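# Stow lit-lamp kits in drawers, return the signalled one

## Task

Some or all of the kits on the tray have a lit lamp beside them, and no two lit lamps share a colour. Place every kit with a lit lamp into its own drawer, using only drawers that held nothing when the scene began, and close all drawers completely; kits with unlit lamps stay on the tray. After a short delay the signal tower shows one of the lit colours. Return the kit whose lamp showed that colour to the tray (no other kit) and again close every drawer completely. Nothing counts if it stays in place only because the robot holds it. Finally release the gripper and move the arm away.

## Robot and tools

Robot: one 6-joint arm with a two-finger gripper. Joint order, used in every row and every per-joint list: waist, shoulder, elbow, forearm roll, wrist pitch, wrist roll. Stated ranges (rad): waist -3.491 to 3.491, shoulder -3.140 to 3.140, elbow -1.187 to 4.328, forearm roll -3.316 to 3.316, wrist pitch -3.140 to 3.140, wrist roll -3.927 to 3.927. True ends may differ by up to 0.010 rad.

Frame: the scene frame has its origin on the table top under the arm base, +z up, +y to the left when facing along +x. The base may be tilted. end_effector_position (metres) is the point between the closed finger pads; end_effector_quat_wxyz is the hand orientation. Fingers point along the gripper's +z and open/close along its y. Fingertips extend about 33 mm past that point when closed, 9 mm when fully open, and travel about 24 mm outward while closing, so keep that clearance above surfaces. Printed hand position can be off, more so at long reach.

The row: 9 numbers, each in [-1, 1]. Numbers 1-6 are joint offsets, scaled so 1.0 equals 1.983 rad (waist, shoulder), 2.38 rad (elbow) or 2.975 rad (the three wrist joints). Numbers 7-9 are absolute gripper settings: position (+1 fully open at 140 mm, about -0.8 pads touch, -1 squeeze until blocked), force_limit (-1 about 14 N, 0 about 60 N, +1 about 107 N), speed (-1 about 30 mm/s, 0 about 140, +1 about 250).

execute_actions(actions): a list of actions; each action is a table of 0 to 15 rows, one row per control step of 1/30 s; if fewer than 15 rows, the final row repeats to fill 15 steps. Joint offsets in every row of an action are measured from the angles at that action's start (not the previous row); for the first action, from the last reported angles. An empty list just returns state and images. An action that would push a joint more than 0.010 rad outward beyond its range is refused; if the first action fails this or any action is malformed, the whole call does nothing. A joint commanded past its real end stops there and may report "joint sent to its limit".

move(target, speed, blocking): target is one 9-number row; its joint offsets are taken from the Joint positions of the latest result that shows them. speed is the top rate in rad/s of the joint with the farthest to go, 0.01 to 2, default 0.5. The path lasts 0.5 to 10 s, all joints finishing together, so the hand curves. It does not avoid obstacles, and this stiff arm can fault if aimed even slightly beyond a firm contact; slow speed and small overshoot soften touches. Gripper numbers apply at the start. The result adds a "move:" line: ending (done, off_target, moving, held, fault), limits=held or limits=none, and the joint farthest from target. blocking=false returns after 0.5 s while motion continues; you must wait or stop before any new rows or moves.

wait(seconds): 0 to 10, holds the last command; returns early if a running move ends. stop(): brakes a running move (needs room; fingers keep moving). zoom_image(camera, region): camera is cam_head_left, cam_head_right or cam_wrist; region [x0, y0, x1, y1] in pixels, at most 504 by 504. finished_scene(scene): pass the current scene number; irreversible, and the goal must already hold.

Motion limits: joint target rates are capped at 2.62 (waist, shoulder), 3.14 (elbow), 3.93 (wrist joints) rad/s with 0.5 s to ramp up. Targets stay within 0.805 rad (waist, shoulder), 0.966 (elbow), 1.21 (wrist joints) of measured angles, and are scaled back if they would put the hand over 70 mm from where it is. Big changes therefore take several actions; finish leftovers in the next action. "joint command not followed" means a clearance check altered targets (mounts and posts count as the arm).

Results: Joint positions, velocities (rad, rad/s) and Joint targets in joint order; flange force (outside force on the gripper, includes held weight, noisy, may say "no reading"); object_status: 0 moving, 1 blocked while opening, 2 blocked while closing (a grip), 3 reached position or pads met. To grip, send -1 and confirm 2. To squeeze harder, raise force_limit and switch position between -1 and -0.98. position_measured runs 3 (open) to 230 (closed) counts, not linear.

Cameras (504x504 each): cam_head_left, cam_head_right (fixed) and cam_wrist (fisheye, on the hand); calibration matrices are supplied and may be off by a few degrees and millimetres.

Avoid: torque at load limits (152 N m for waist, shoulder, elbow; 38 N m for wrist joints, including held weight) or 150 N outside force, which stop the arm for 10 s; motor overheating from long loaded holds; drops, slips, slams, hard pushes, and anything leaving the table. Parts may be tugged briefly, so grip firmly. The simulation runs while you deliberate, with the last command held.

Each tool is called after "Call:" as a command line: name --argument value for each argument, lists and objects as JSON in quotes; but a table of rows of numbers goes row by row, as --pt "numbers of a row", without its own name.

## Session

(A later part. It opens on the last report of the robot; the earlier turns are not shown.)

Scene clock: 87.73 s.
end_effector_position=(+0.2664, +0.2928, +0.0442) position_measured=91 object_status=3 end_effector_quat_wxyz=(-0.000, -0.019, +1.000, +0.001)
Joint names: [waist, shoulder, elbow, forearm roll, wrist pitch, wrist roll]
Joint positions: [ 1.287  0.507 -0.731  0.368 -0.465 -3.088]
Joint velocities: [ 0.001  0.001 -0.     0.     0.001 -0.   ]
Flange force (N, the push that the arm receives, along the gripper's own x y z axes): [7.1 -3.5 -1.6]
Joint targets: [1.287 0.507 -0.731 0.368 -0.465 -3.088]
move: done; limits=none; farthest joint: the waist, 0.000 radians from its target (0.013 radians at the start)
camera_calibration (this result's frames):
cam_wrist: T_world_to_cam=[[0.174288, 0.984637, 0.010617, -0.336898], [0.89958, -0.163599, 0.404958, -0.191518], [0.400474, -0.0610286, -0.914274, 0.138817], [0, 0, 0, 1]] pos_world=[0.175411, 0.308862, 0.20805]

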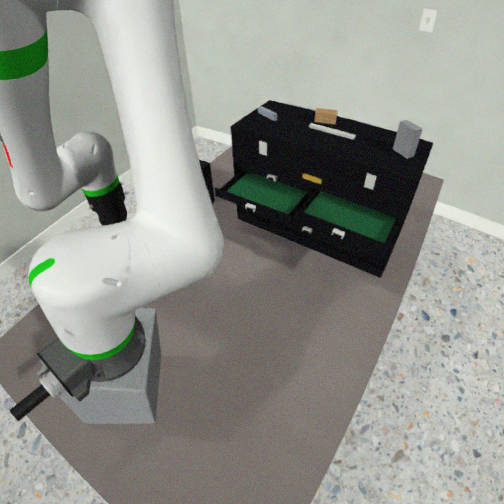

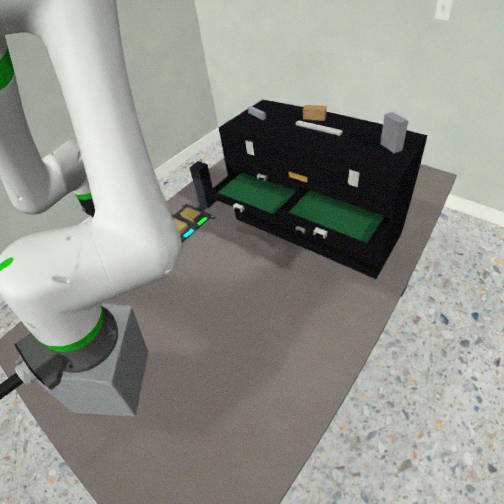

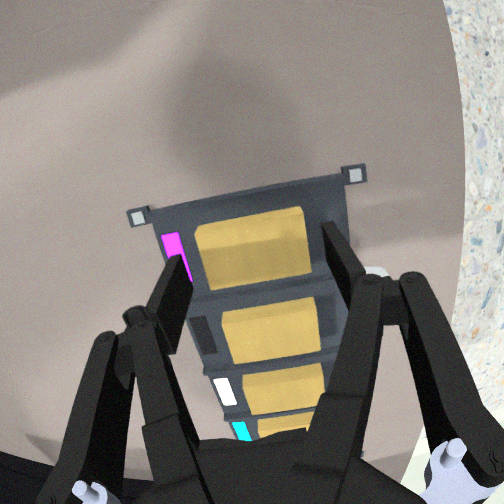

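Call:
move --target '[0,0,0,0,0,0,-1,0,0]'

Call:
move --target '[0.0126,-0.0504,0,-0.0067,-0.0303,0,-1,0,0]' --speed 0.2

Call:
move --target '[-0.0827,-0.1089,0.2336,-0.0477,-0.2061,0.0508,-1,0,0]'

Call:
move --target '[-0.3288,0,0,0,0,0.287,-1,0,0]' --speed 0.6

Call:
move --target '[-0.2308,-0.003,0.0698,-0.0165,-0.03,0.168,-1,0,0]'

Call:
move --target '[-0.0097,0.0281,-0.035,0.0024,0.0466,0,-1,0,0]' --speed 0.08

Scene clock: 95.40 s.
end_effector_position=(+0.2664, +0.2928, +0.0442) position_measured=133 object_status=2 end_effector_quat_wxyz=(-0.000, -0.019, +1.000, +0.001)
Joint names: [waist, shoulder, elbow, forearm roll, wrist pitch, wrist roll]
Joint positions: [ 1.287  0.507 -0.731  0.368 -0.465 -3.088]
Joint velocities: [-0.     0.    -0.     0.     0.     0.001]
Flange force (N, the push that the arm receives, along the gripper's own x y z axes): [14.8 -10.3 -56.1]
Joint targets: [1.287 0.507 -0.731 0.368 -0.465 -3.088]
move: done; limits=none; farthest joint: the waist, 0.000 radians from its target (0.000 radians at the start)
camera_calibration (this result's frames):
cam_wrist: T_world_to_cam=[[0.174203, 0.984653, 0.0105586, -0.336861], [0.899589, -0.163496, 0.40498, -0.191548], [0.400491, -0.0610505, -0.914264, 0.138799], [0, 0, 0, 1]] pos_world=[0.175409, 0.308848, 0.208029]

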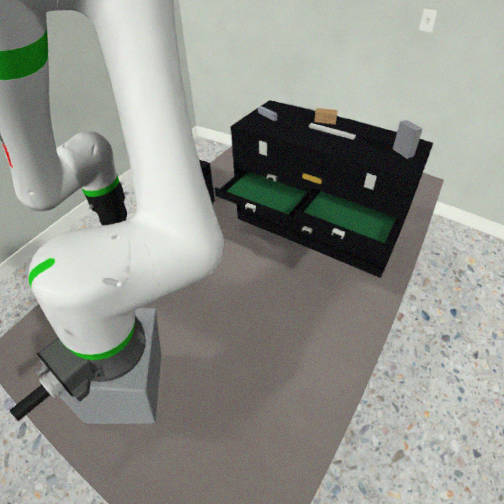

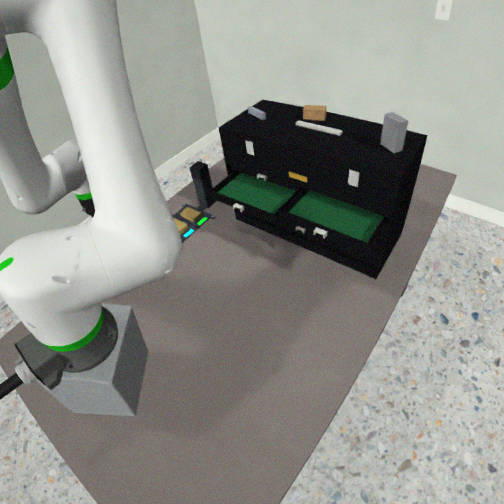

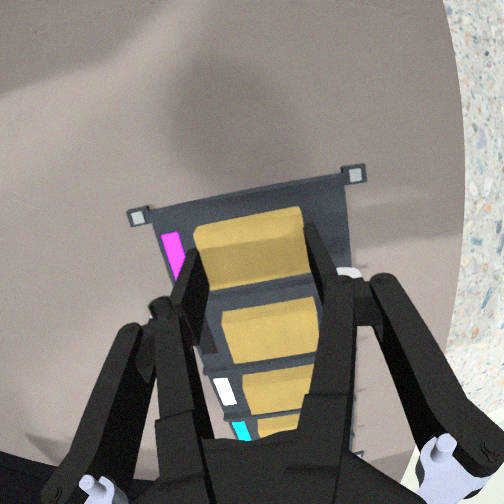

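Scene clock: 96.27 s.
end_effector_position=(+0.2722, +0.2940, +0.0827) position_measured=134 object_status=2 end_effector_quat_wxyz=(+0.012, -0.014, +1.000, +0.004)
Joint names: [waist, shoulder, elbow, forearm roll, wrist pitch, wrist roll]
Joint positions: [ 1.312  0.407 -0.731  0.348 -0.555 -3.088]
Joint velocities: [-0.001 -0.002  0.    -0.    -0.001  0.002]
Flange force (N, the push that the arm receives, along the gripper's own x y z axes): [7.6 -4.8 -1.7]
Joint targets: [1.312 0.407 -0.731 0.348 -0.555 -3.088]
move: done; limits=none; farthest joint: the waist, 0.000 radians from its target (0.025 radians at the start)
camera_calibration (this result's frames):
cam_wrist: T_world_to_cam=[[0.183647, 0.982765, 0.0211553, -0.3424], [0.887687, -0.175048, 0.425875, -0.207183], [0.422238, -0.0594316, -0.904535, 0.16453], [0, 0, 0, 1]] pos_world=[0.177324, 0.31001, 0.244301]

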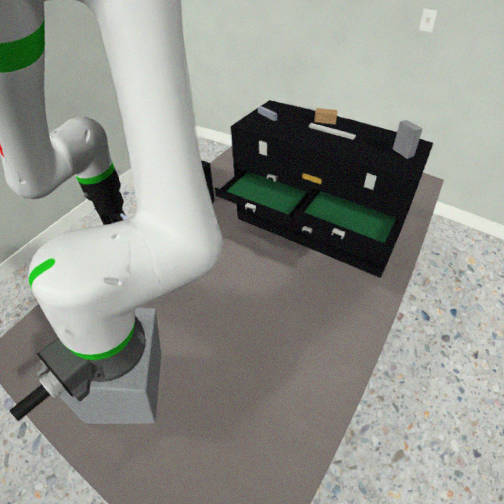

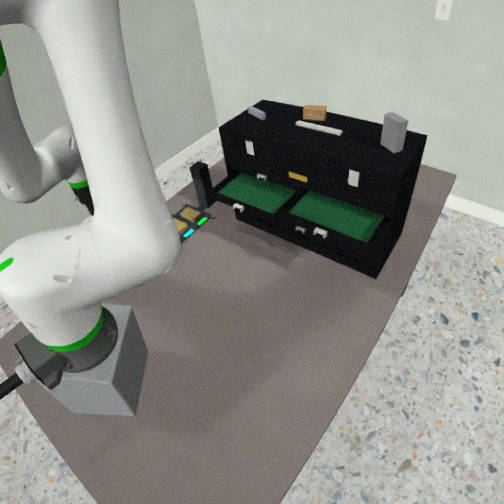

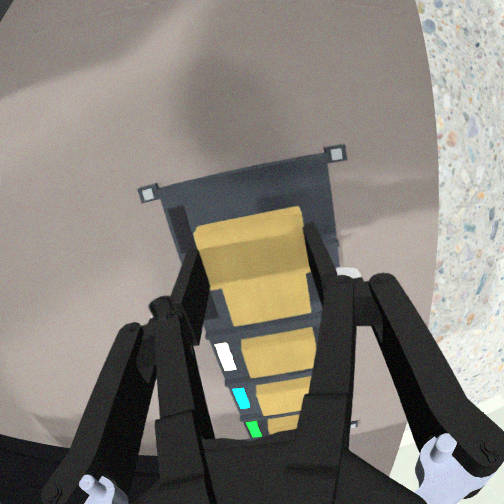

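Scene clock: 97.93 s.
end_effector_position=(+0.4238, +0.3339, +0.3443) position_measured=134 object_status=2 end_effector_quat_wxyz=(+0.030, +0.112, +0.992, +0.055)
Joint names: [waist, shoulder, elbow, forearm roll, wrist pitch, wrist roll]
Joint positions: [ 1.148  0.191 -0.175  0.206 -1.168 -2.937]
Joint velocities: [-0.    -0.003  0.001 -0.    -0.     0.001]
Flange force (N, the push that the arm receives, along the gripper's own x y z axes): [7.0 -5.6 1.1]
Joint targets: [1.148 0.191 -0.175 0.206 -1.168 -2.937]
move: done; limits=none; farthest joint: the waist, 0.000 radians from its target (0.164 radians at the start)
camera_calibration (this result's frames):
cam_wrist: T_world_to_cam=[[0.418366, 0.898596, 0.132268, -0.524631], [0.7969, -0.433022, 0.421239, -0.320056], [0.435799, -0.070827, -0.897253, 0.335073], [0, 0, 0, 1]] pos_world=[0.328516, 0.356573, 0.504857]

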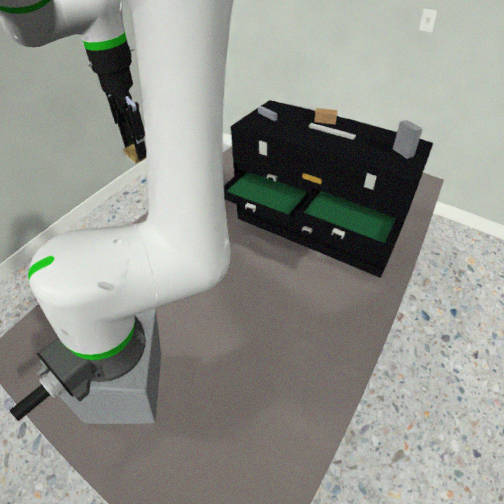

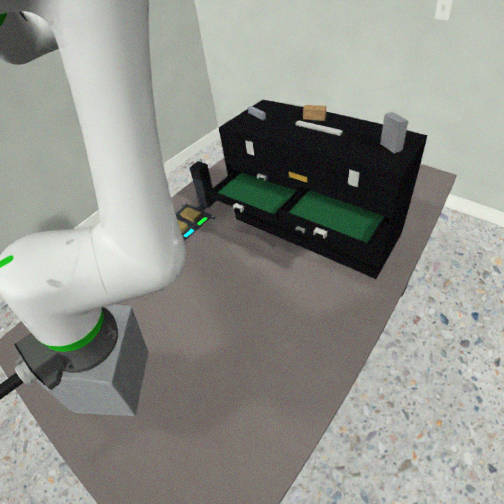

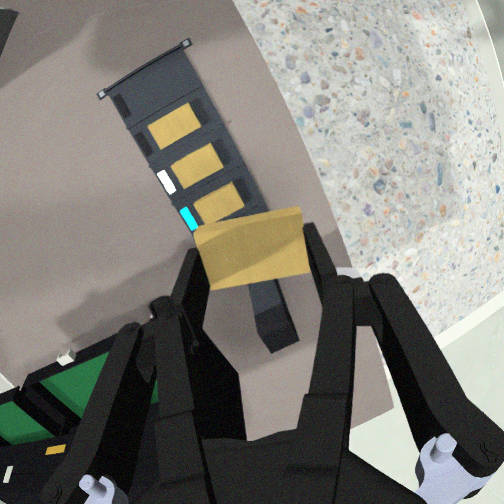

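Scene clock: 99.83 s.
end_effector_position=(+0.5490, +0.0176, +0.2798) position_measured=134 object_status=2 end_effector_quat_wxyz=(+0.001, +0.006, +1.000, +0.001)
Joint names: [waist, shoulder, elbow, forearm roll, wrist pitch, wrist roll]
Joint positions: [ 0.496  0.191 -0.175  0.206 -1.168 -2.083]
Joint velocities: [-0.    -0.001  0.    -0.    -0.     0.001]
Flange force (N, the push that the arm receives, along the gripper's own x y z axes): [8.5 1.8 2.7]
Joint targets: [0.495 0.191 -0.175 0.206 -1.168 -2.083]
move: done; limits=none; farthest joint: the waist, 0.000 radians from its target (0.652 radians at the start)
camera_calibration (this result's frames):
cam_wrist: T_world_to_cam=[[0.222244, 0.974939, 0.0100747, -0.143637], [0.889624, -0.207002, 0.407085, -0.580502], [0.398969, -0.0815094, -0.913335, 0.225172], [0, 0, 0, 1]] pos_world=[0.458515, 0.0382261, 0.443418]

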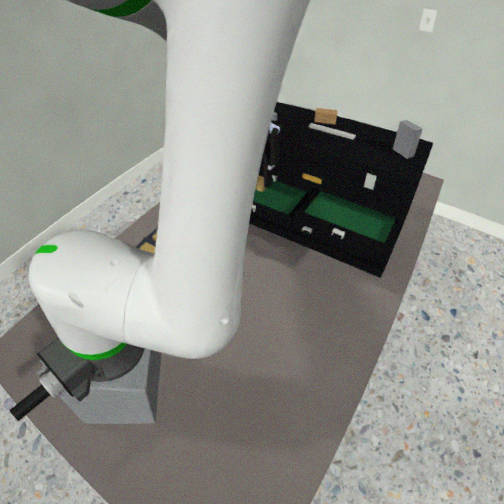

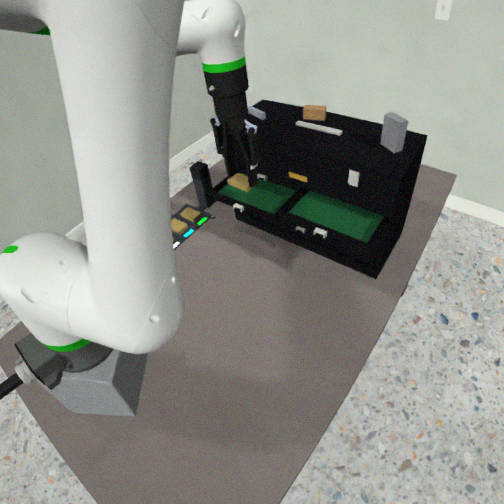

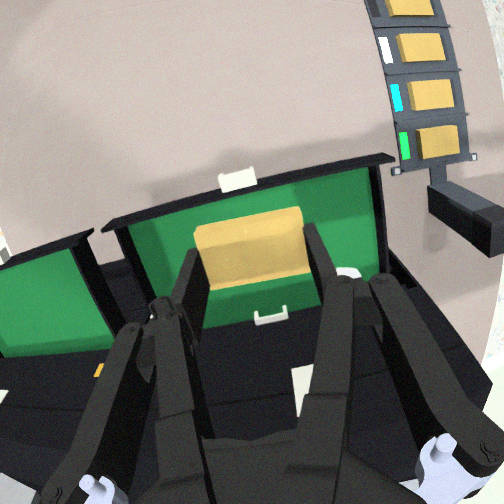

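Scene clock: 101.27 s.
end_effector_position=(+0.5528, -0.2200, +0.3097) position_measured=134 object_status=2 end_effector_quat_wxyz=(+0.001, +0.004, +1.000, +0.001)
Joint names: [waist, shoulder, elbow, forearm roll, wrist pitch, wrist roll]
Joint positions: [ 0.038  0.185 -0.009  0.157 -1.257 -1.583]
Joint velocities: [-0.001  0.001  0.    -0.     0.     0.   ]
Flange force (N, the push that the arm receives, along the gripper's own x y z axes): [6.8 4.4 2.7]
Joint targets: [0.038 0.185 -0.009 0.157 -1.257 -1.583]
move: done; limits=none; farthest joint: the waist, 0.000 radians from its target (0.457 radians at the start)
camera_calibration (this result's frames):
cam_wrist: T_world_to_cam=[[0.218205, 0.975845, 0.0106721, 0.08906], [0.890787, -0.203629, 0.406243, -0.644905], [0.398603, -0.0791379, -0.913703, 0.232435], [0, 0, 0, 1]] pos_world=[0.46239, -0.199835, 0.473415]

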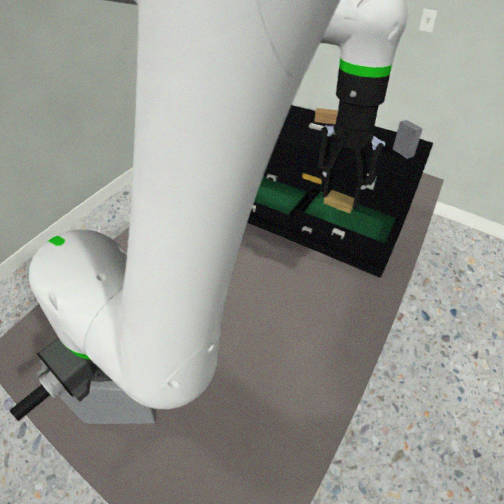

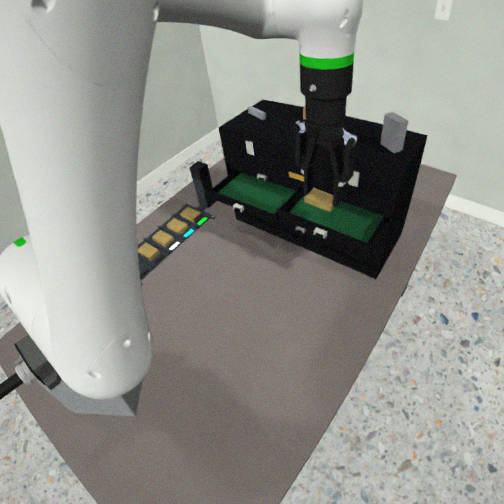

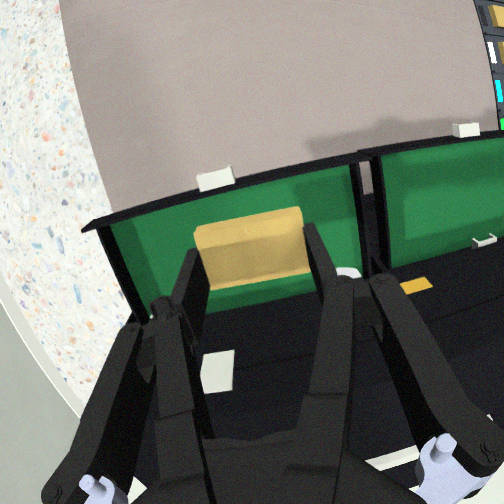

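Scene clock: 103.30 s.
end_effector_position=(+0.5518, -0.2203, +0.2462) position_measured=134 object_status=2 end_effector_quat_wxyz=(-0.000, +0.002, +1.000, +0.001)
Joint names: [waist, shoulder, elbow, forearm roll, wrist pitch, wrist roll]
Joint positions: [ 0.019  0.241 -0.092  0.164 -1.119 -1.583]
Joint velocities: [ 0.    -0.001 -0.    -0.     0.001 -0.002]
Flange force (N, the push that the arm receives, along the gripper's own x y z axes): [5.8 4.5 2.7]
Joint targets: [0.019 0.241 -0.092 0.164 -1.119 -1.583]
move: done; limits=none; farthest joint: the waist, 0.000 radians from its target (0.019 radians at the start)
camera_calibration (this result's frames):
cam_wrist: T_world_to_cam=[[0.213946, 0.976796, 0.00981383, 0.0929885], [0.892295, -0.199507, 0.404977, -0.617919], [0.397538, -0.0778863, -0.914274, 0.175783], [0, 0, 0, 1]] pos_world=[0.461591, -0.200419, 0.410044]

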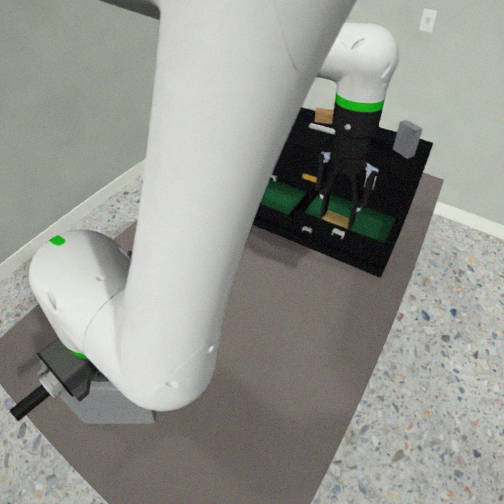

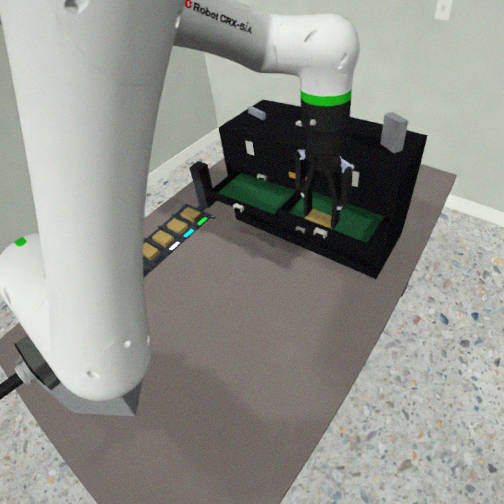

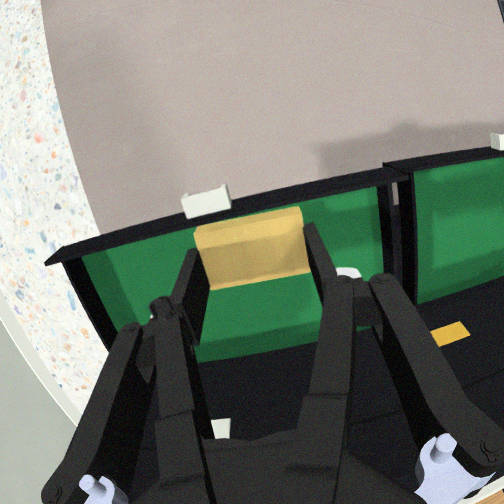

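Call:
move --target '[-0.0003,0.0009,-0.001,0,0.0014,0,-1,0,0]' --speed 0.02

Call:
move --target '[0,0,0,0,0,0,0.3,0,0]'

Call:
move --target '[0.01,-0.029,0.036,-0.0024,-0.048,0,0.3,0,0]' --speed 0.25

Call:
move --target '[0.5056,0.003,-0.0698,0.0165,0.03,-0.3932,0.3,0,0]' --speed 0.8

Call:
move --target '[0,0.1664,-0.1046,0.0353,0.1587,0,0.3,0,0]'

Call:
move --target '[-0.012,0.048,0,0.0064,0.0288,0,0.3,0,0]' --speed 0.1

Scene clock: 111.83 s.
end_effector_position=(+0.5518, -0.2202, +0.2444) position_measured=134 object_status=2 end_effector_quat_wxyz=(-0.000, +0.002, +1.000, +0.001)
Joint names: [waist, shoulder, elbow, forearm roll, wrist pitch, wrist roll]
Joint positions: [ 0.018  0.242 -0.095  0.164 -1.114 -1.583]
Joint velocities: [-0.    -0.    -0.001 -0.     0.001  0.   ]
Flange force (N, the push that the arm receives, along the gripper's own x y z axes): [7.9 6.1 -26.3]
Joint targets: [0.018 0.242 -0.095 0.164 -1.114 -1.583]
move: done; limits=none; farthest joint: the shoulder, 0.001 radians from its target (0.002 radians at the start)
camera_calibration (this result's frames):
cam_wrist: T_world_to_cam=[[0.2139, 0.976805, 0.00998075, 0.092971], [0.89227, -0.199527, 0.405022, -0.617097], [0.397619, -0.0777287, -0.914253, 0.174104], [0, 0, 0, 1]] pos_world=[0.461504, -0.200409, 0.408185]

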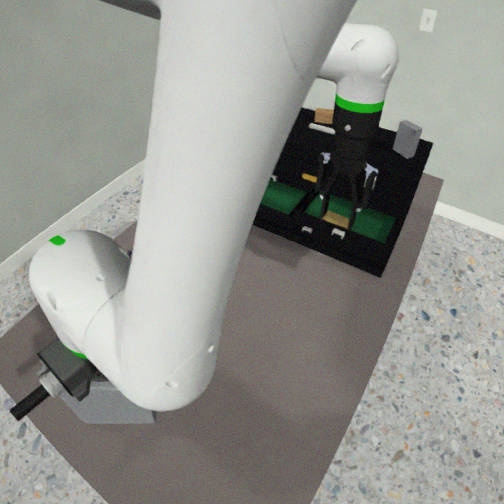

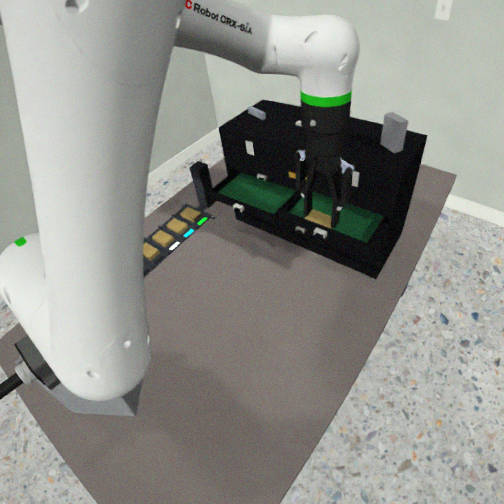

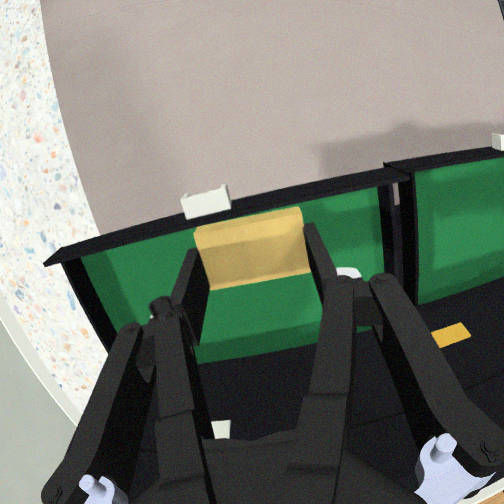

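Scene clock: 112.33 s.
end_effector_position=(+0.5517, -0.2203, +0.2443) position_measured=91 object_status=3 end_effector_quat_wxyz=(-0.000, +0.002, +1.000, +0.001)
Joint names: [waist, shoulder, elbow, forearm roll, wrist pitch, wrist roll]
Joint positions: [ 0.018  0.242 -0.095  0.164 -1.114 -1.583]
Joint velocities: [-0.001 -0.     0.001 -0.    -0.001  0.001]
Flange force (N, the push that the arm receives, along the gripper's own x y z axes): [8.0 6.5 2.0]
Joint targets: [0.018 0.242 -0.095 0.164 -1.114 -1.583]
move: done; limits=none; farthest joint: the waist, 0.000 radians from its target (0.000 radians at the start)
camera_calibration (this result's frames):
cam_wrist: T_world_to_cam=[[0.213939, 0.976796, 0.00996781, 0.0929787], [0.892289, -0.199563, 0.404963, -0.61705], [0.397555, -0.0777432, -0.914279, 0.174106], [0, 0, 0, 1]] pos_world=[0.461479, -0.200426, 0.408137]

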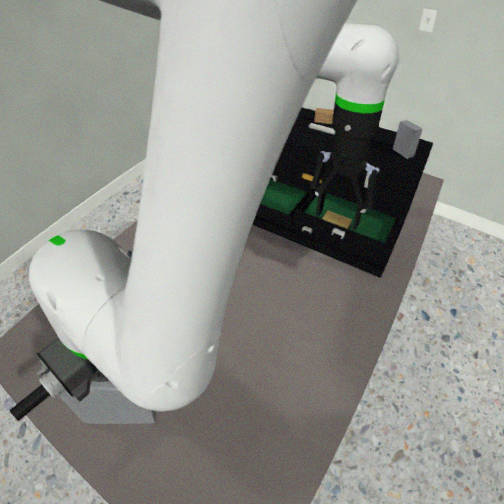

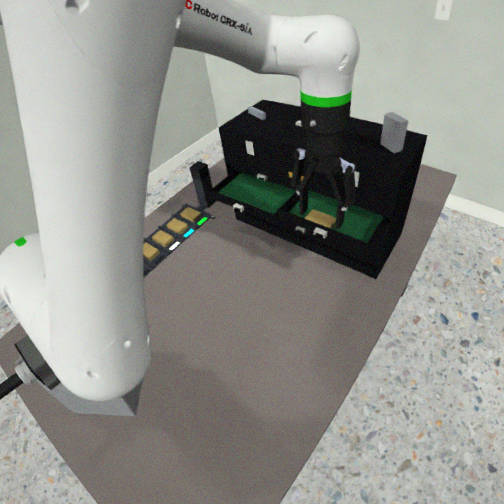

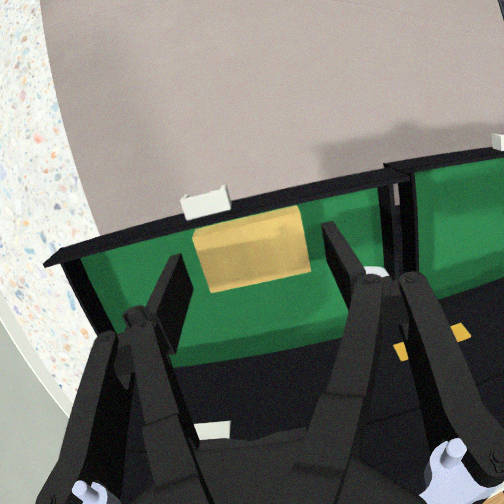

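Scene clock: 113.27 s.
end_effector_position=(+0.5528, -0.2200, +0.3097) position_measured=91 object_status=3 end_effector_quat_wxyz=(+0.001, +0.004, +1.000, +0.001)
Joint names: [waist, shoulder, elbow, forearm roll, wrist pitch, wrist roll]
Joint positions: [ 0.038  0.185 -0.009  0.157 -1.257 -1.583]
Joint velocities: [-0.    -0.     0.001 -0.    -0.001  0.   ]
Flange force (N, the push that the arm receives, along the gripper's own x y z axes): [6.8 4.2 2.3]
Joint targets: [0.038 0.185 -0.009 0.157 -1.257 -1.583]
move: done; limits=none; farthest joint: the waist, 0.000 radians from its target (0.020 radians at the start)
camera_calibration (this result's frames):
cam_wrist: T_world_to_cam=[[0.218226, 0.975841, 0.0106069, 0.089114], [0.890773, -0.203618, 0.40628, -0.644916], [0.398624, -0.0792125, -0.913687, 0.232392], [0, 0, 0, 1]] pos_world=[0.462389, -0.199869, 0.473405]

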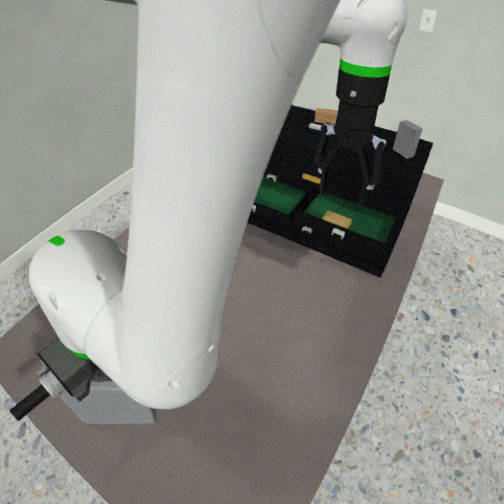

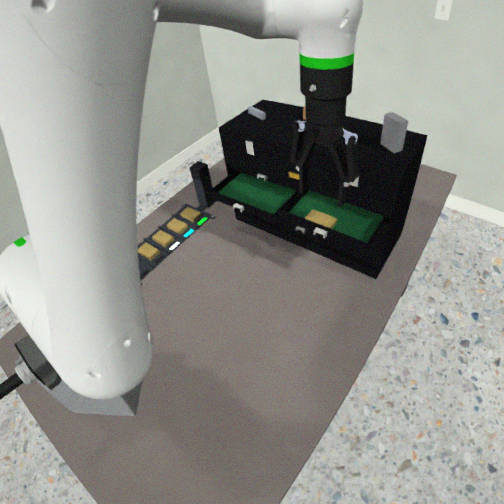

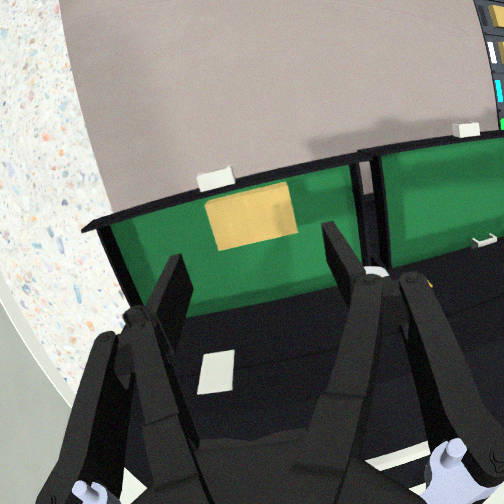

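Scene clock: 115.27 s.
end_effector_position=(+0.4584, +0.2889, +0.3332) position_measured=91 object_status=3 end_effector_quat_wxyz=(+0.029, +0.073, +0.996, +0.044)
Joint names: [waist, shoulder, elbow, forearm roll, wrist pitch, wrist roll]
Joint positions: [ 1.041  0.191 -0.175  0.206 -1.168 -2.753]
Joint velocities: [ 0.001 -0.    -0.    -0.    -0.    -0.001]
Flange force (N, the push that the arm receives, along the gripper's own x y z axes): [6.9 -4.1 2.4]
Joint targets: [1.041 0.191 -0.175 0.206 -1.168 -2.753]
move: done; limits=none; farthest joint: the waist, 0.000 radians from its target (1.003 radians at the start)
camera_calibration (this result's frames):
cam_wrist: T_world_to_cam=[[0.347298, 0.931312, 0.10974, -0.4665], [0.827346, -0.359393, 0.431666, -0.401119], [0.441455, -0.059124, -0.895333, 0.300214], [0, 0, 0, 1]] pos_world=[0.361348, 0.308048, 0.493135]

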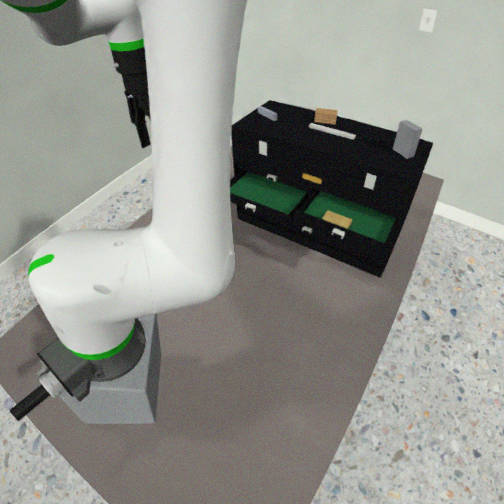

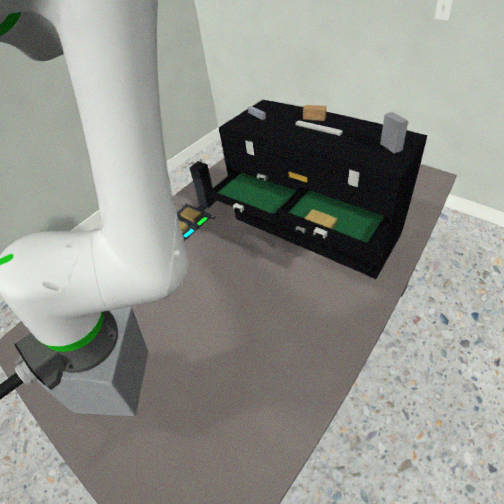

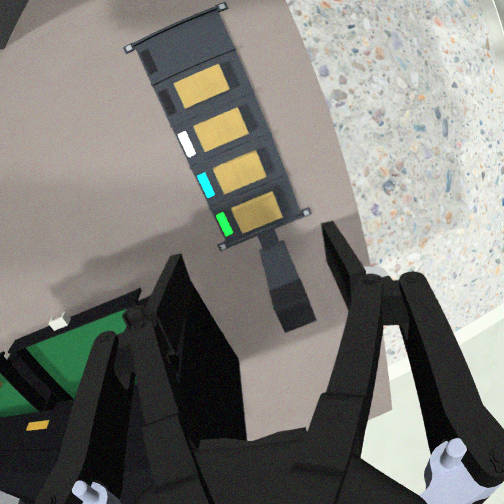

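Scene clock: 116.67 s.
end_effector_position=(+0.4116, +0.3003, +0.0934) position_measured=91 object_status=3 end_effector_quat_wxyz=(+0.011, -0.015, +1.000, +0.003)
Joint names: [waist, shoulder, elbow, forearm roll, wrist pitch, wrist roll]
Joint positions: [ 1.041  0.521 -0.424  0.311 -0.696 -2.753]
Joint velocities: [ 0.001 -0.    -0.001 -0.     0.    -0.002]
Flange force (N, the push that the arm receives, along the gripper's own x y z axes): [9.5 -3.7 -0.7]
Joint targets: [1.041 0.521 -0.424 0.311 -0.696 -2.753]
move: done; limits=none; farthest joint: the waist, 0.000 radians from its target (0.000 radians at the start)
camera_calibration (this result's frames):
cam_wrist: T_world_to_cam=[[0.180633, 0.983373, 0.0186646, -0.373097], [0.889641, -0.171449, 0.423254, -0.33603], [0.419417, -0.0598491, -0.905819, 0.117147], [0, 0, 0, 1]] pos_world=[0.317207, 0.316292, 0.255303]

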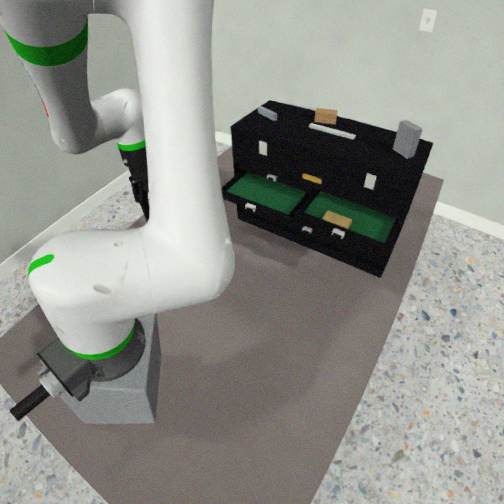

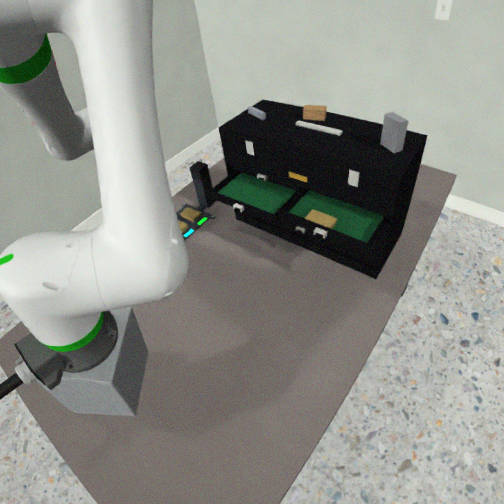

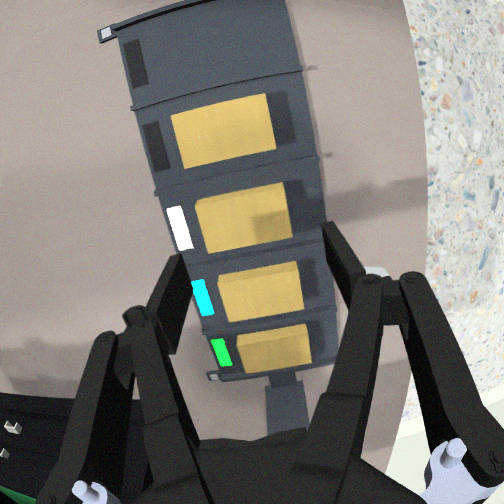

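Scene clock: 117.93 s.
end_effector_position=(+0.4090, +0.2999, +0.0468) position_measured=91 object_status=3 end_effector_quat_wxyz=(+0.002, -0.020, +1.000, +0.002)
Joint names: [waist, shoulder, elbow, forearm roll, wrist pitch, wrist roll]
Joint positions: [ 1.017  0.616 -0.424  0.33  -0.61  -2.753]
Joint velocities: [ 0.001  0.001 -0.    -0.     0.001  0.   ]
Flange force (N, the push that the arm receives, along the gripper's own x y z axes): [7.3 -0.7 0.9]
Joint targets: [1.017 0.616 -0.424 0.330 -0.610 -2.753]
move: done; limits=none; farthest joint: the waist, 0.000 radians from its target (0.023 radians at the start)
camera_calibration (this result's frames):
cam_wrist: T_world_to_cam=[[0.171019, 0.985189, 0.0124879, -0.367681], [0.898231, -0.161108, 0.408932, -0.320081], [0.404887, -0.0587182, -0.91248, 0.0819226], [0, 0, 0, 1]] pos_world=[0.317218, 0.315478, 0.210236]

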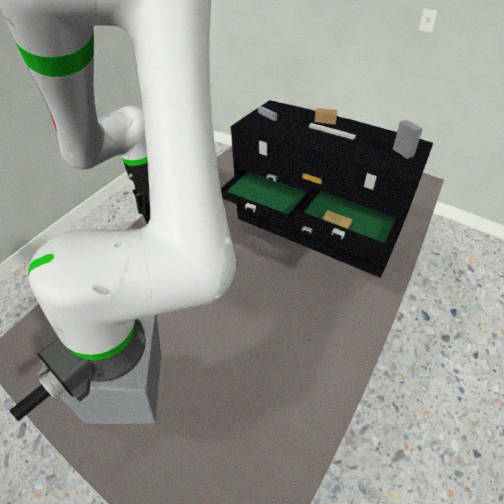

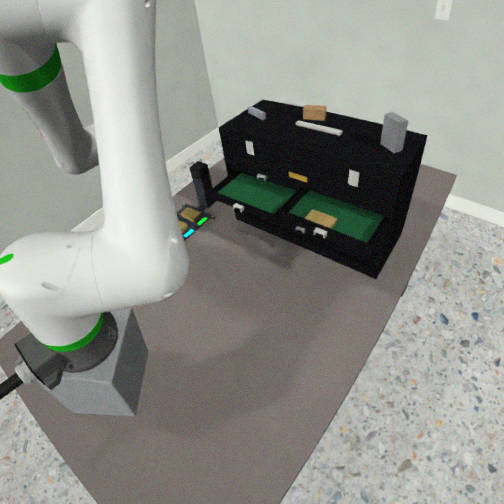

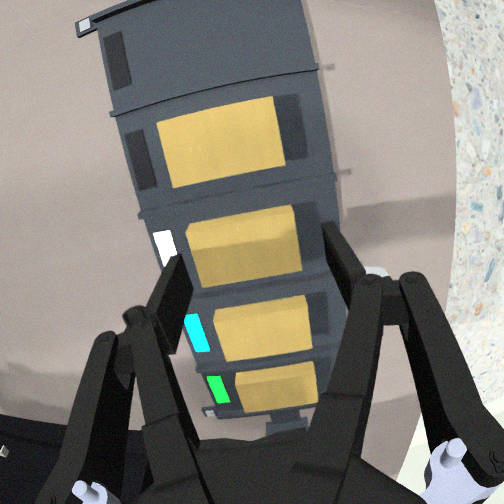

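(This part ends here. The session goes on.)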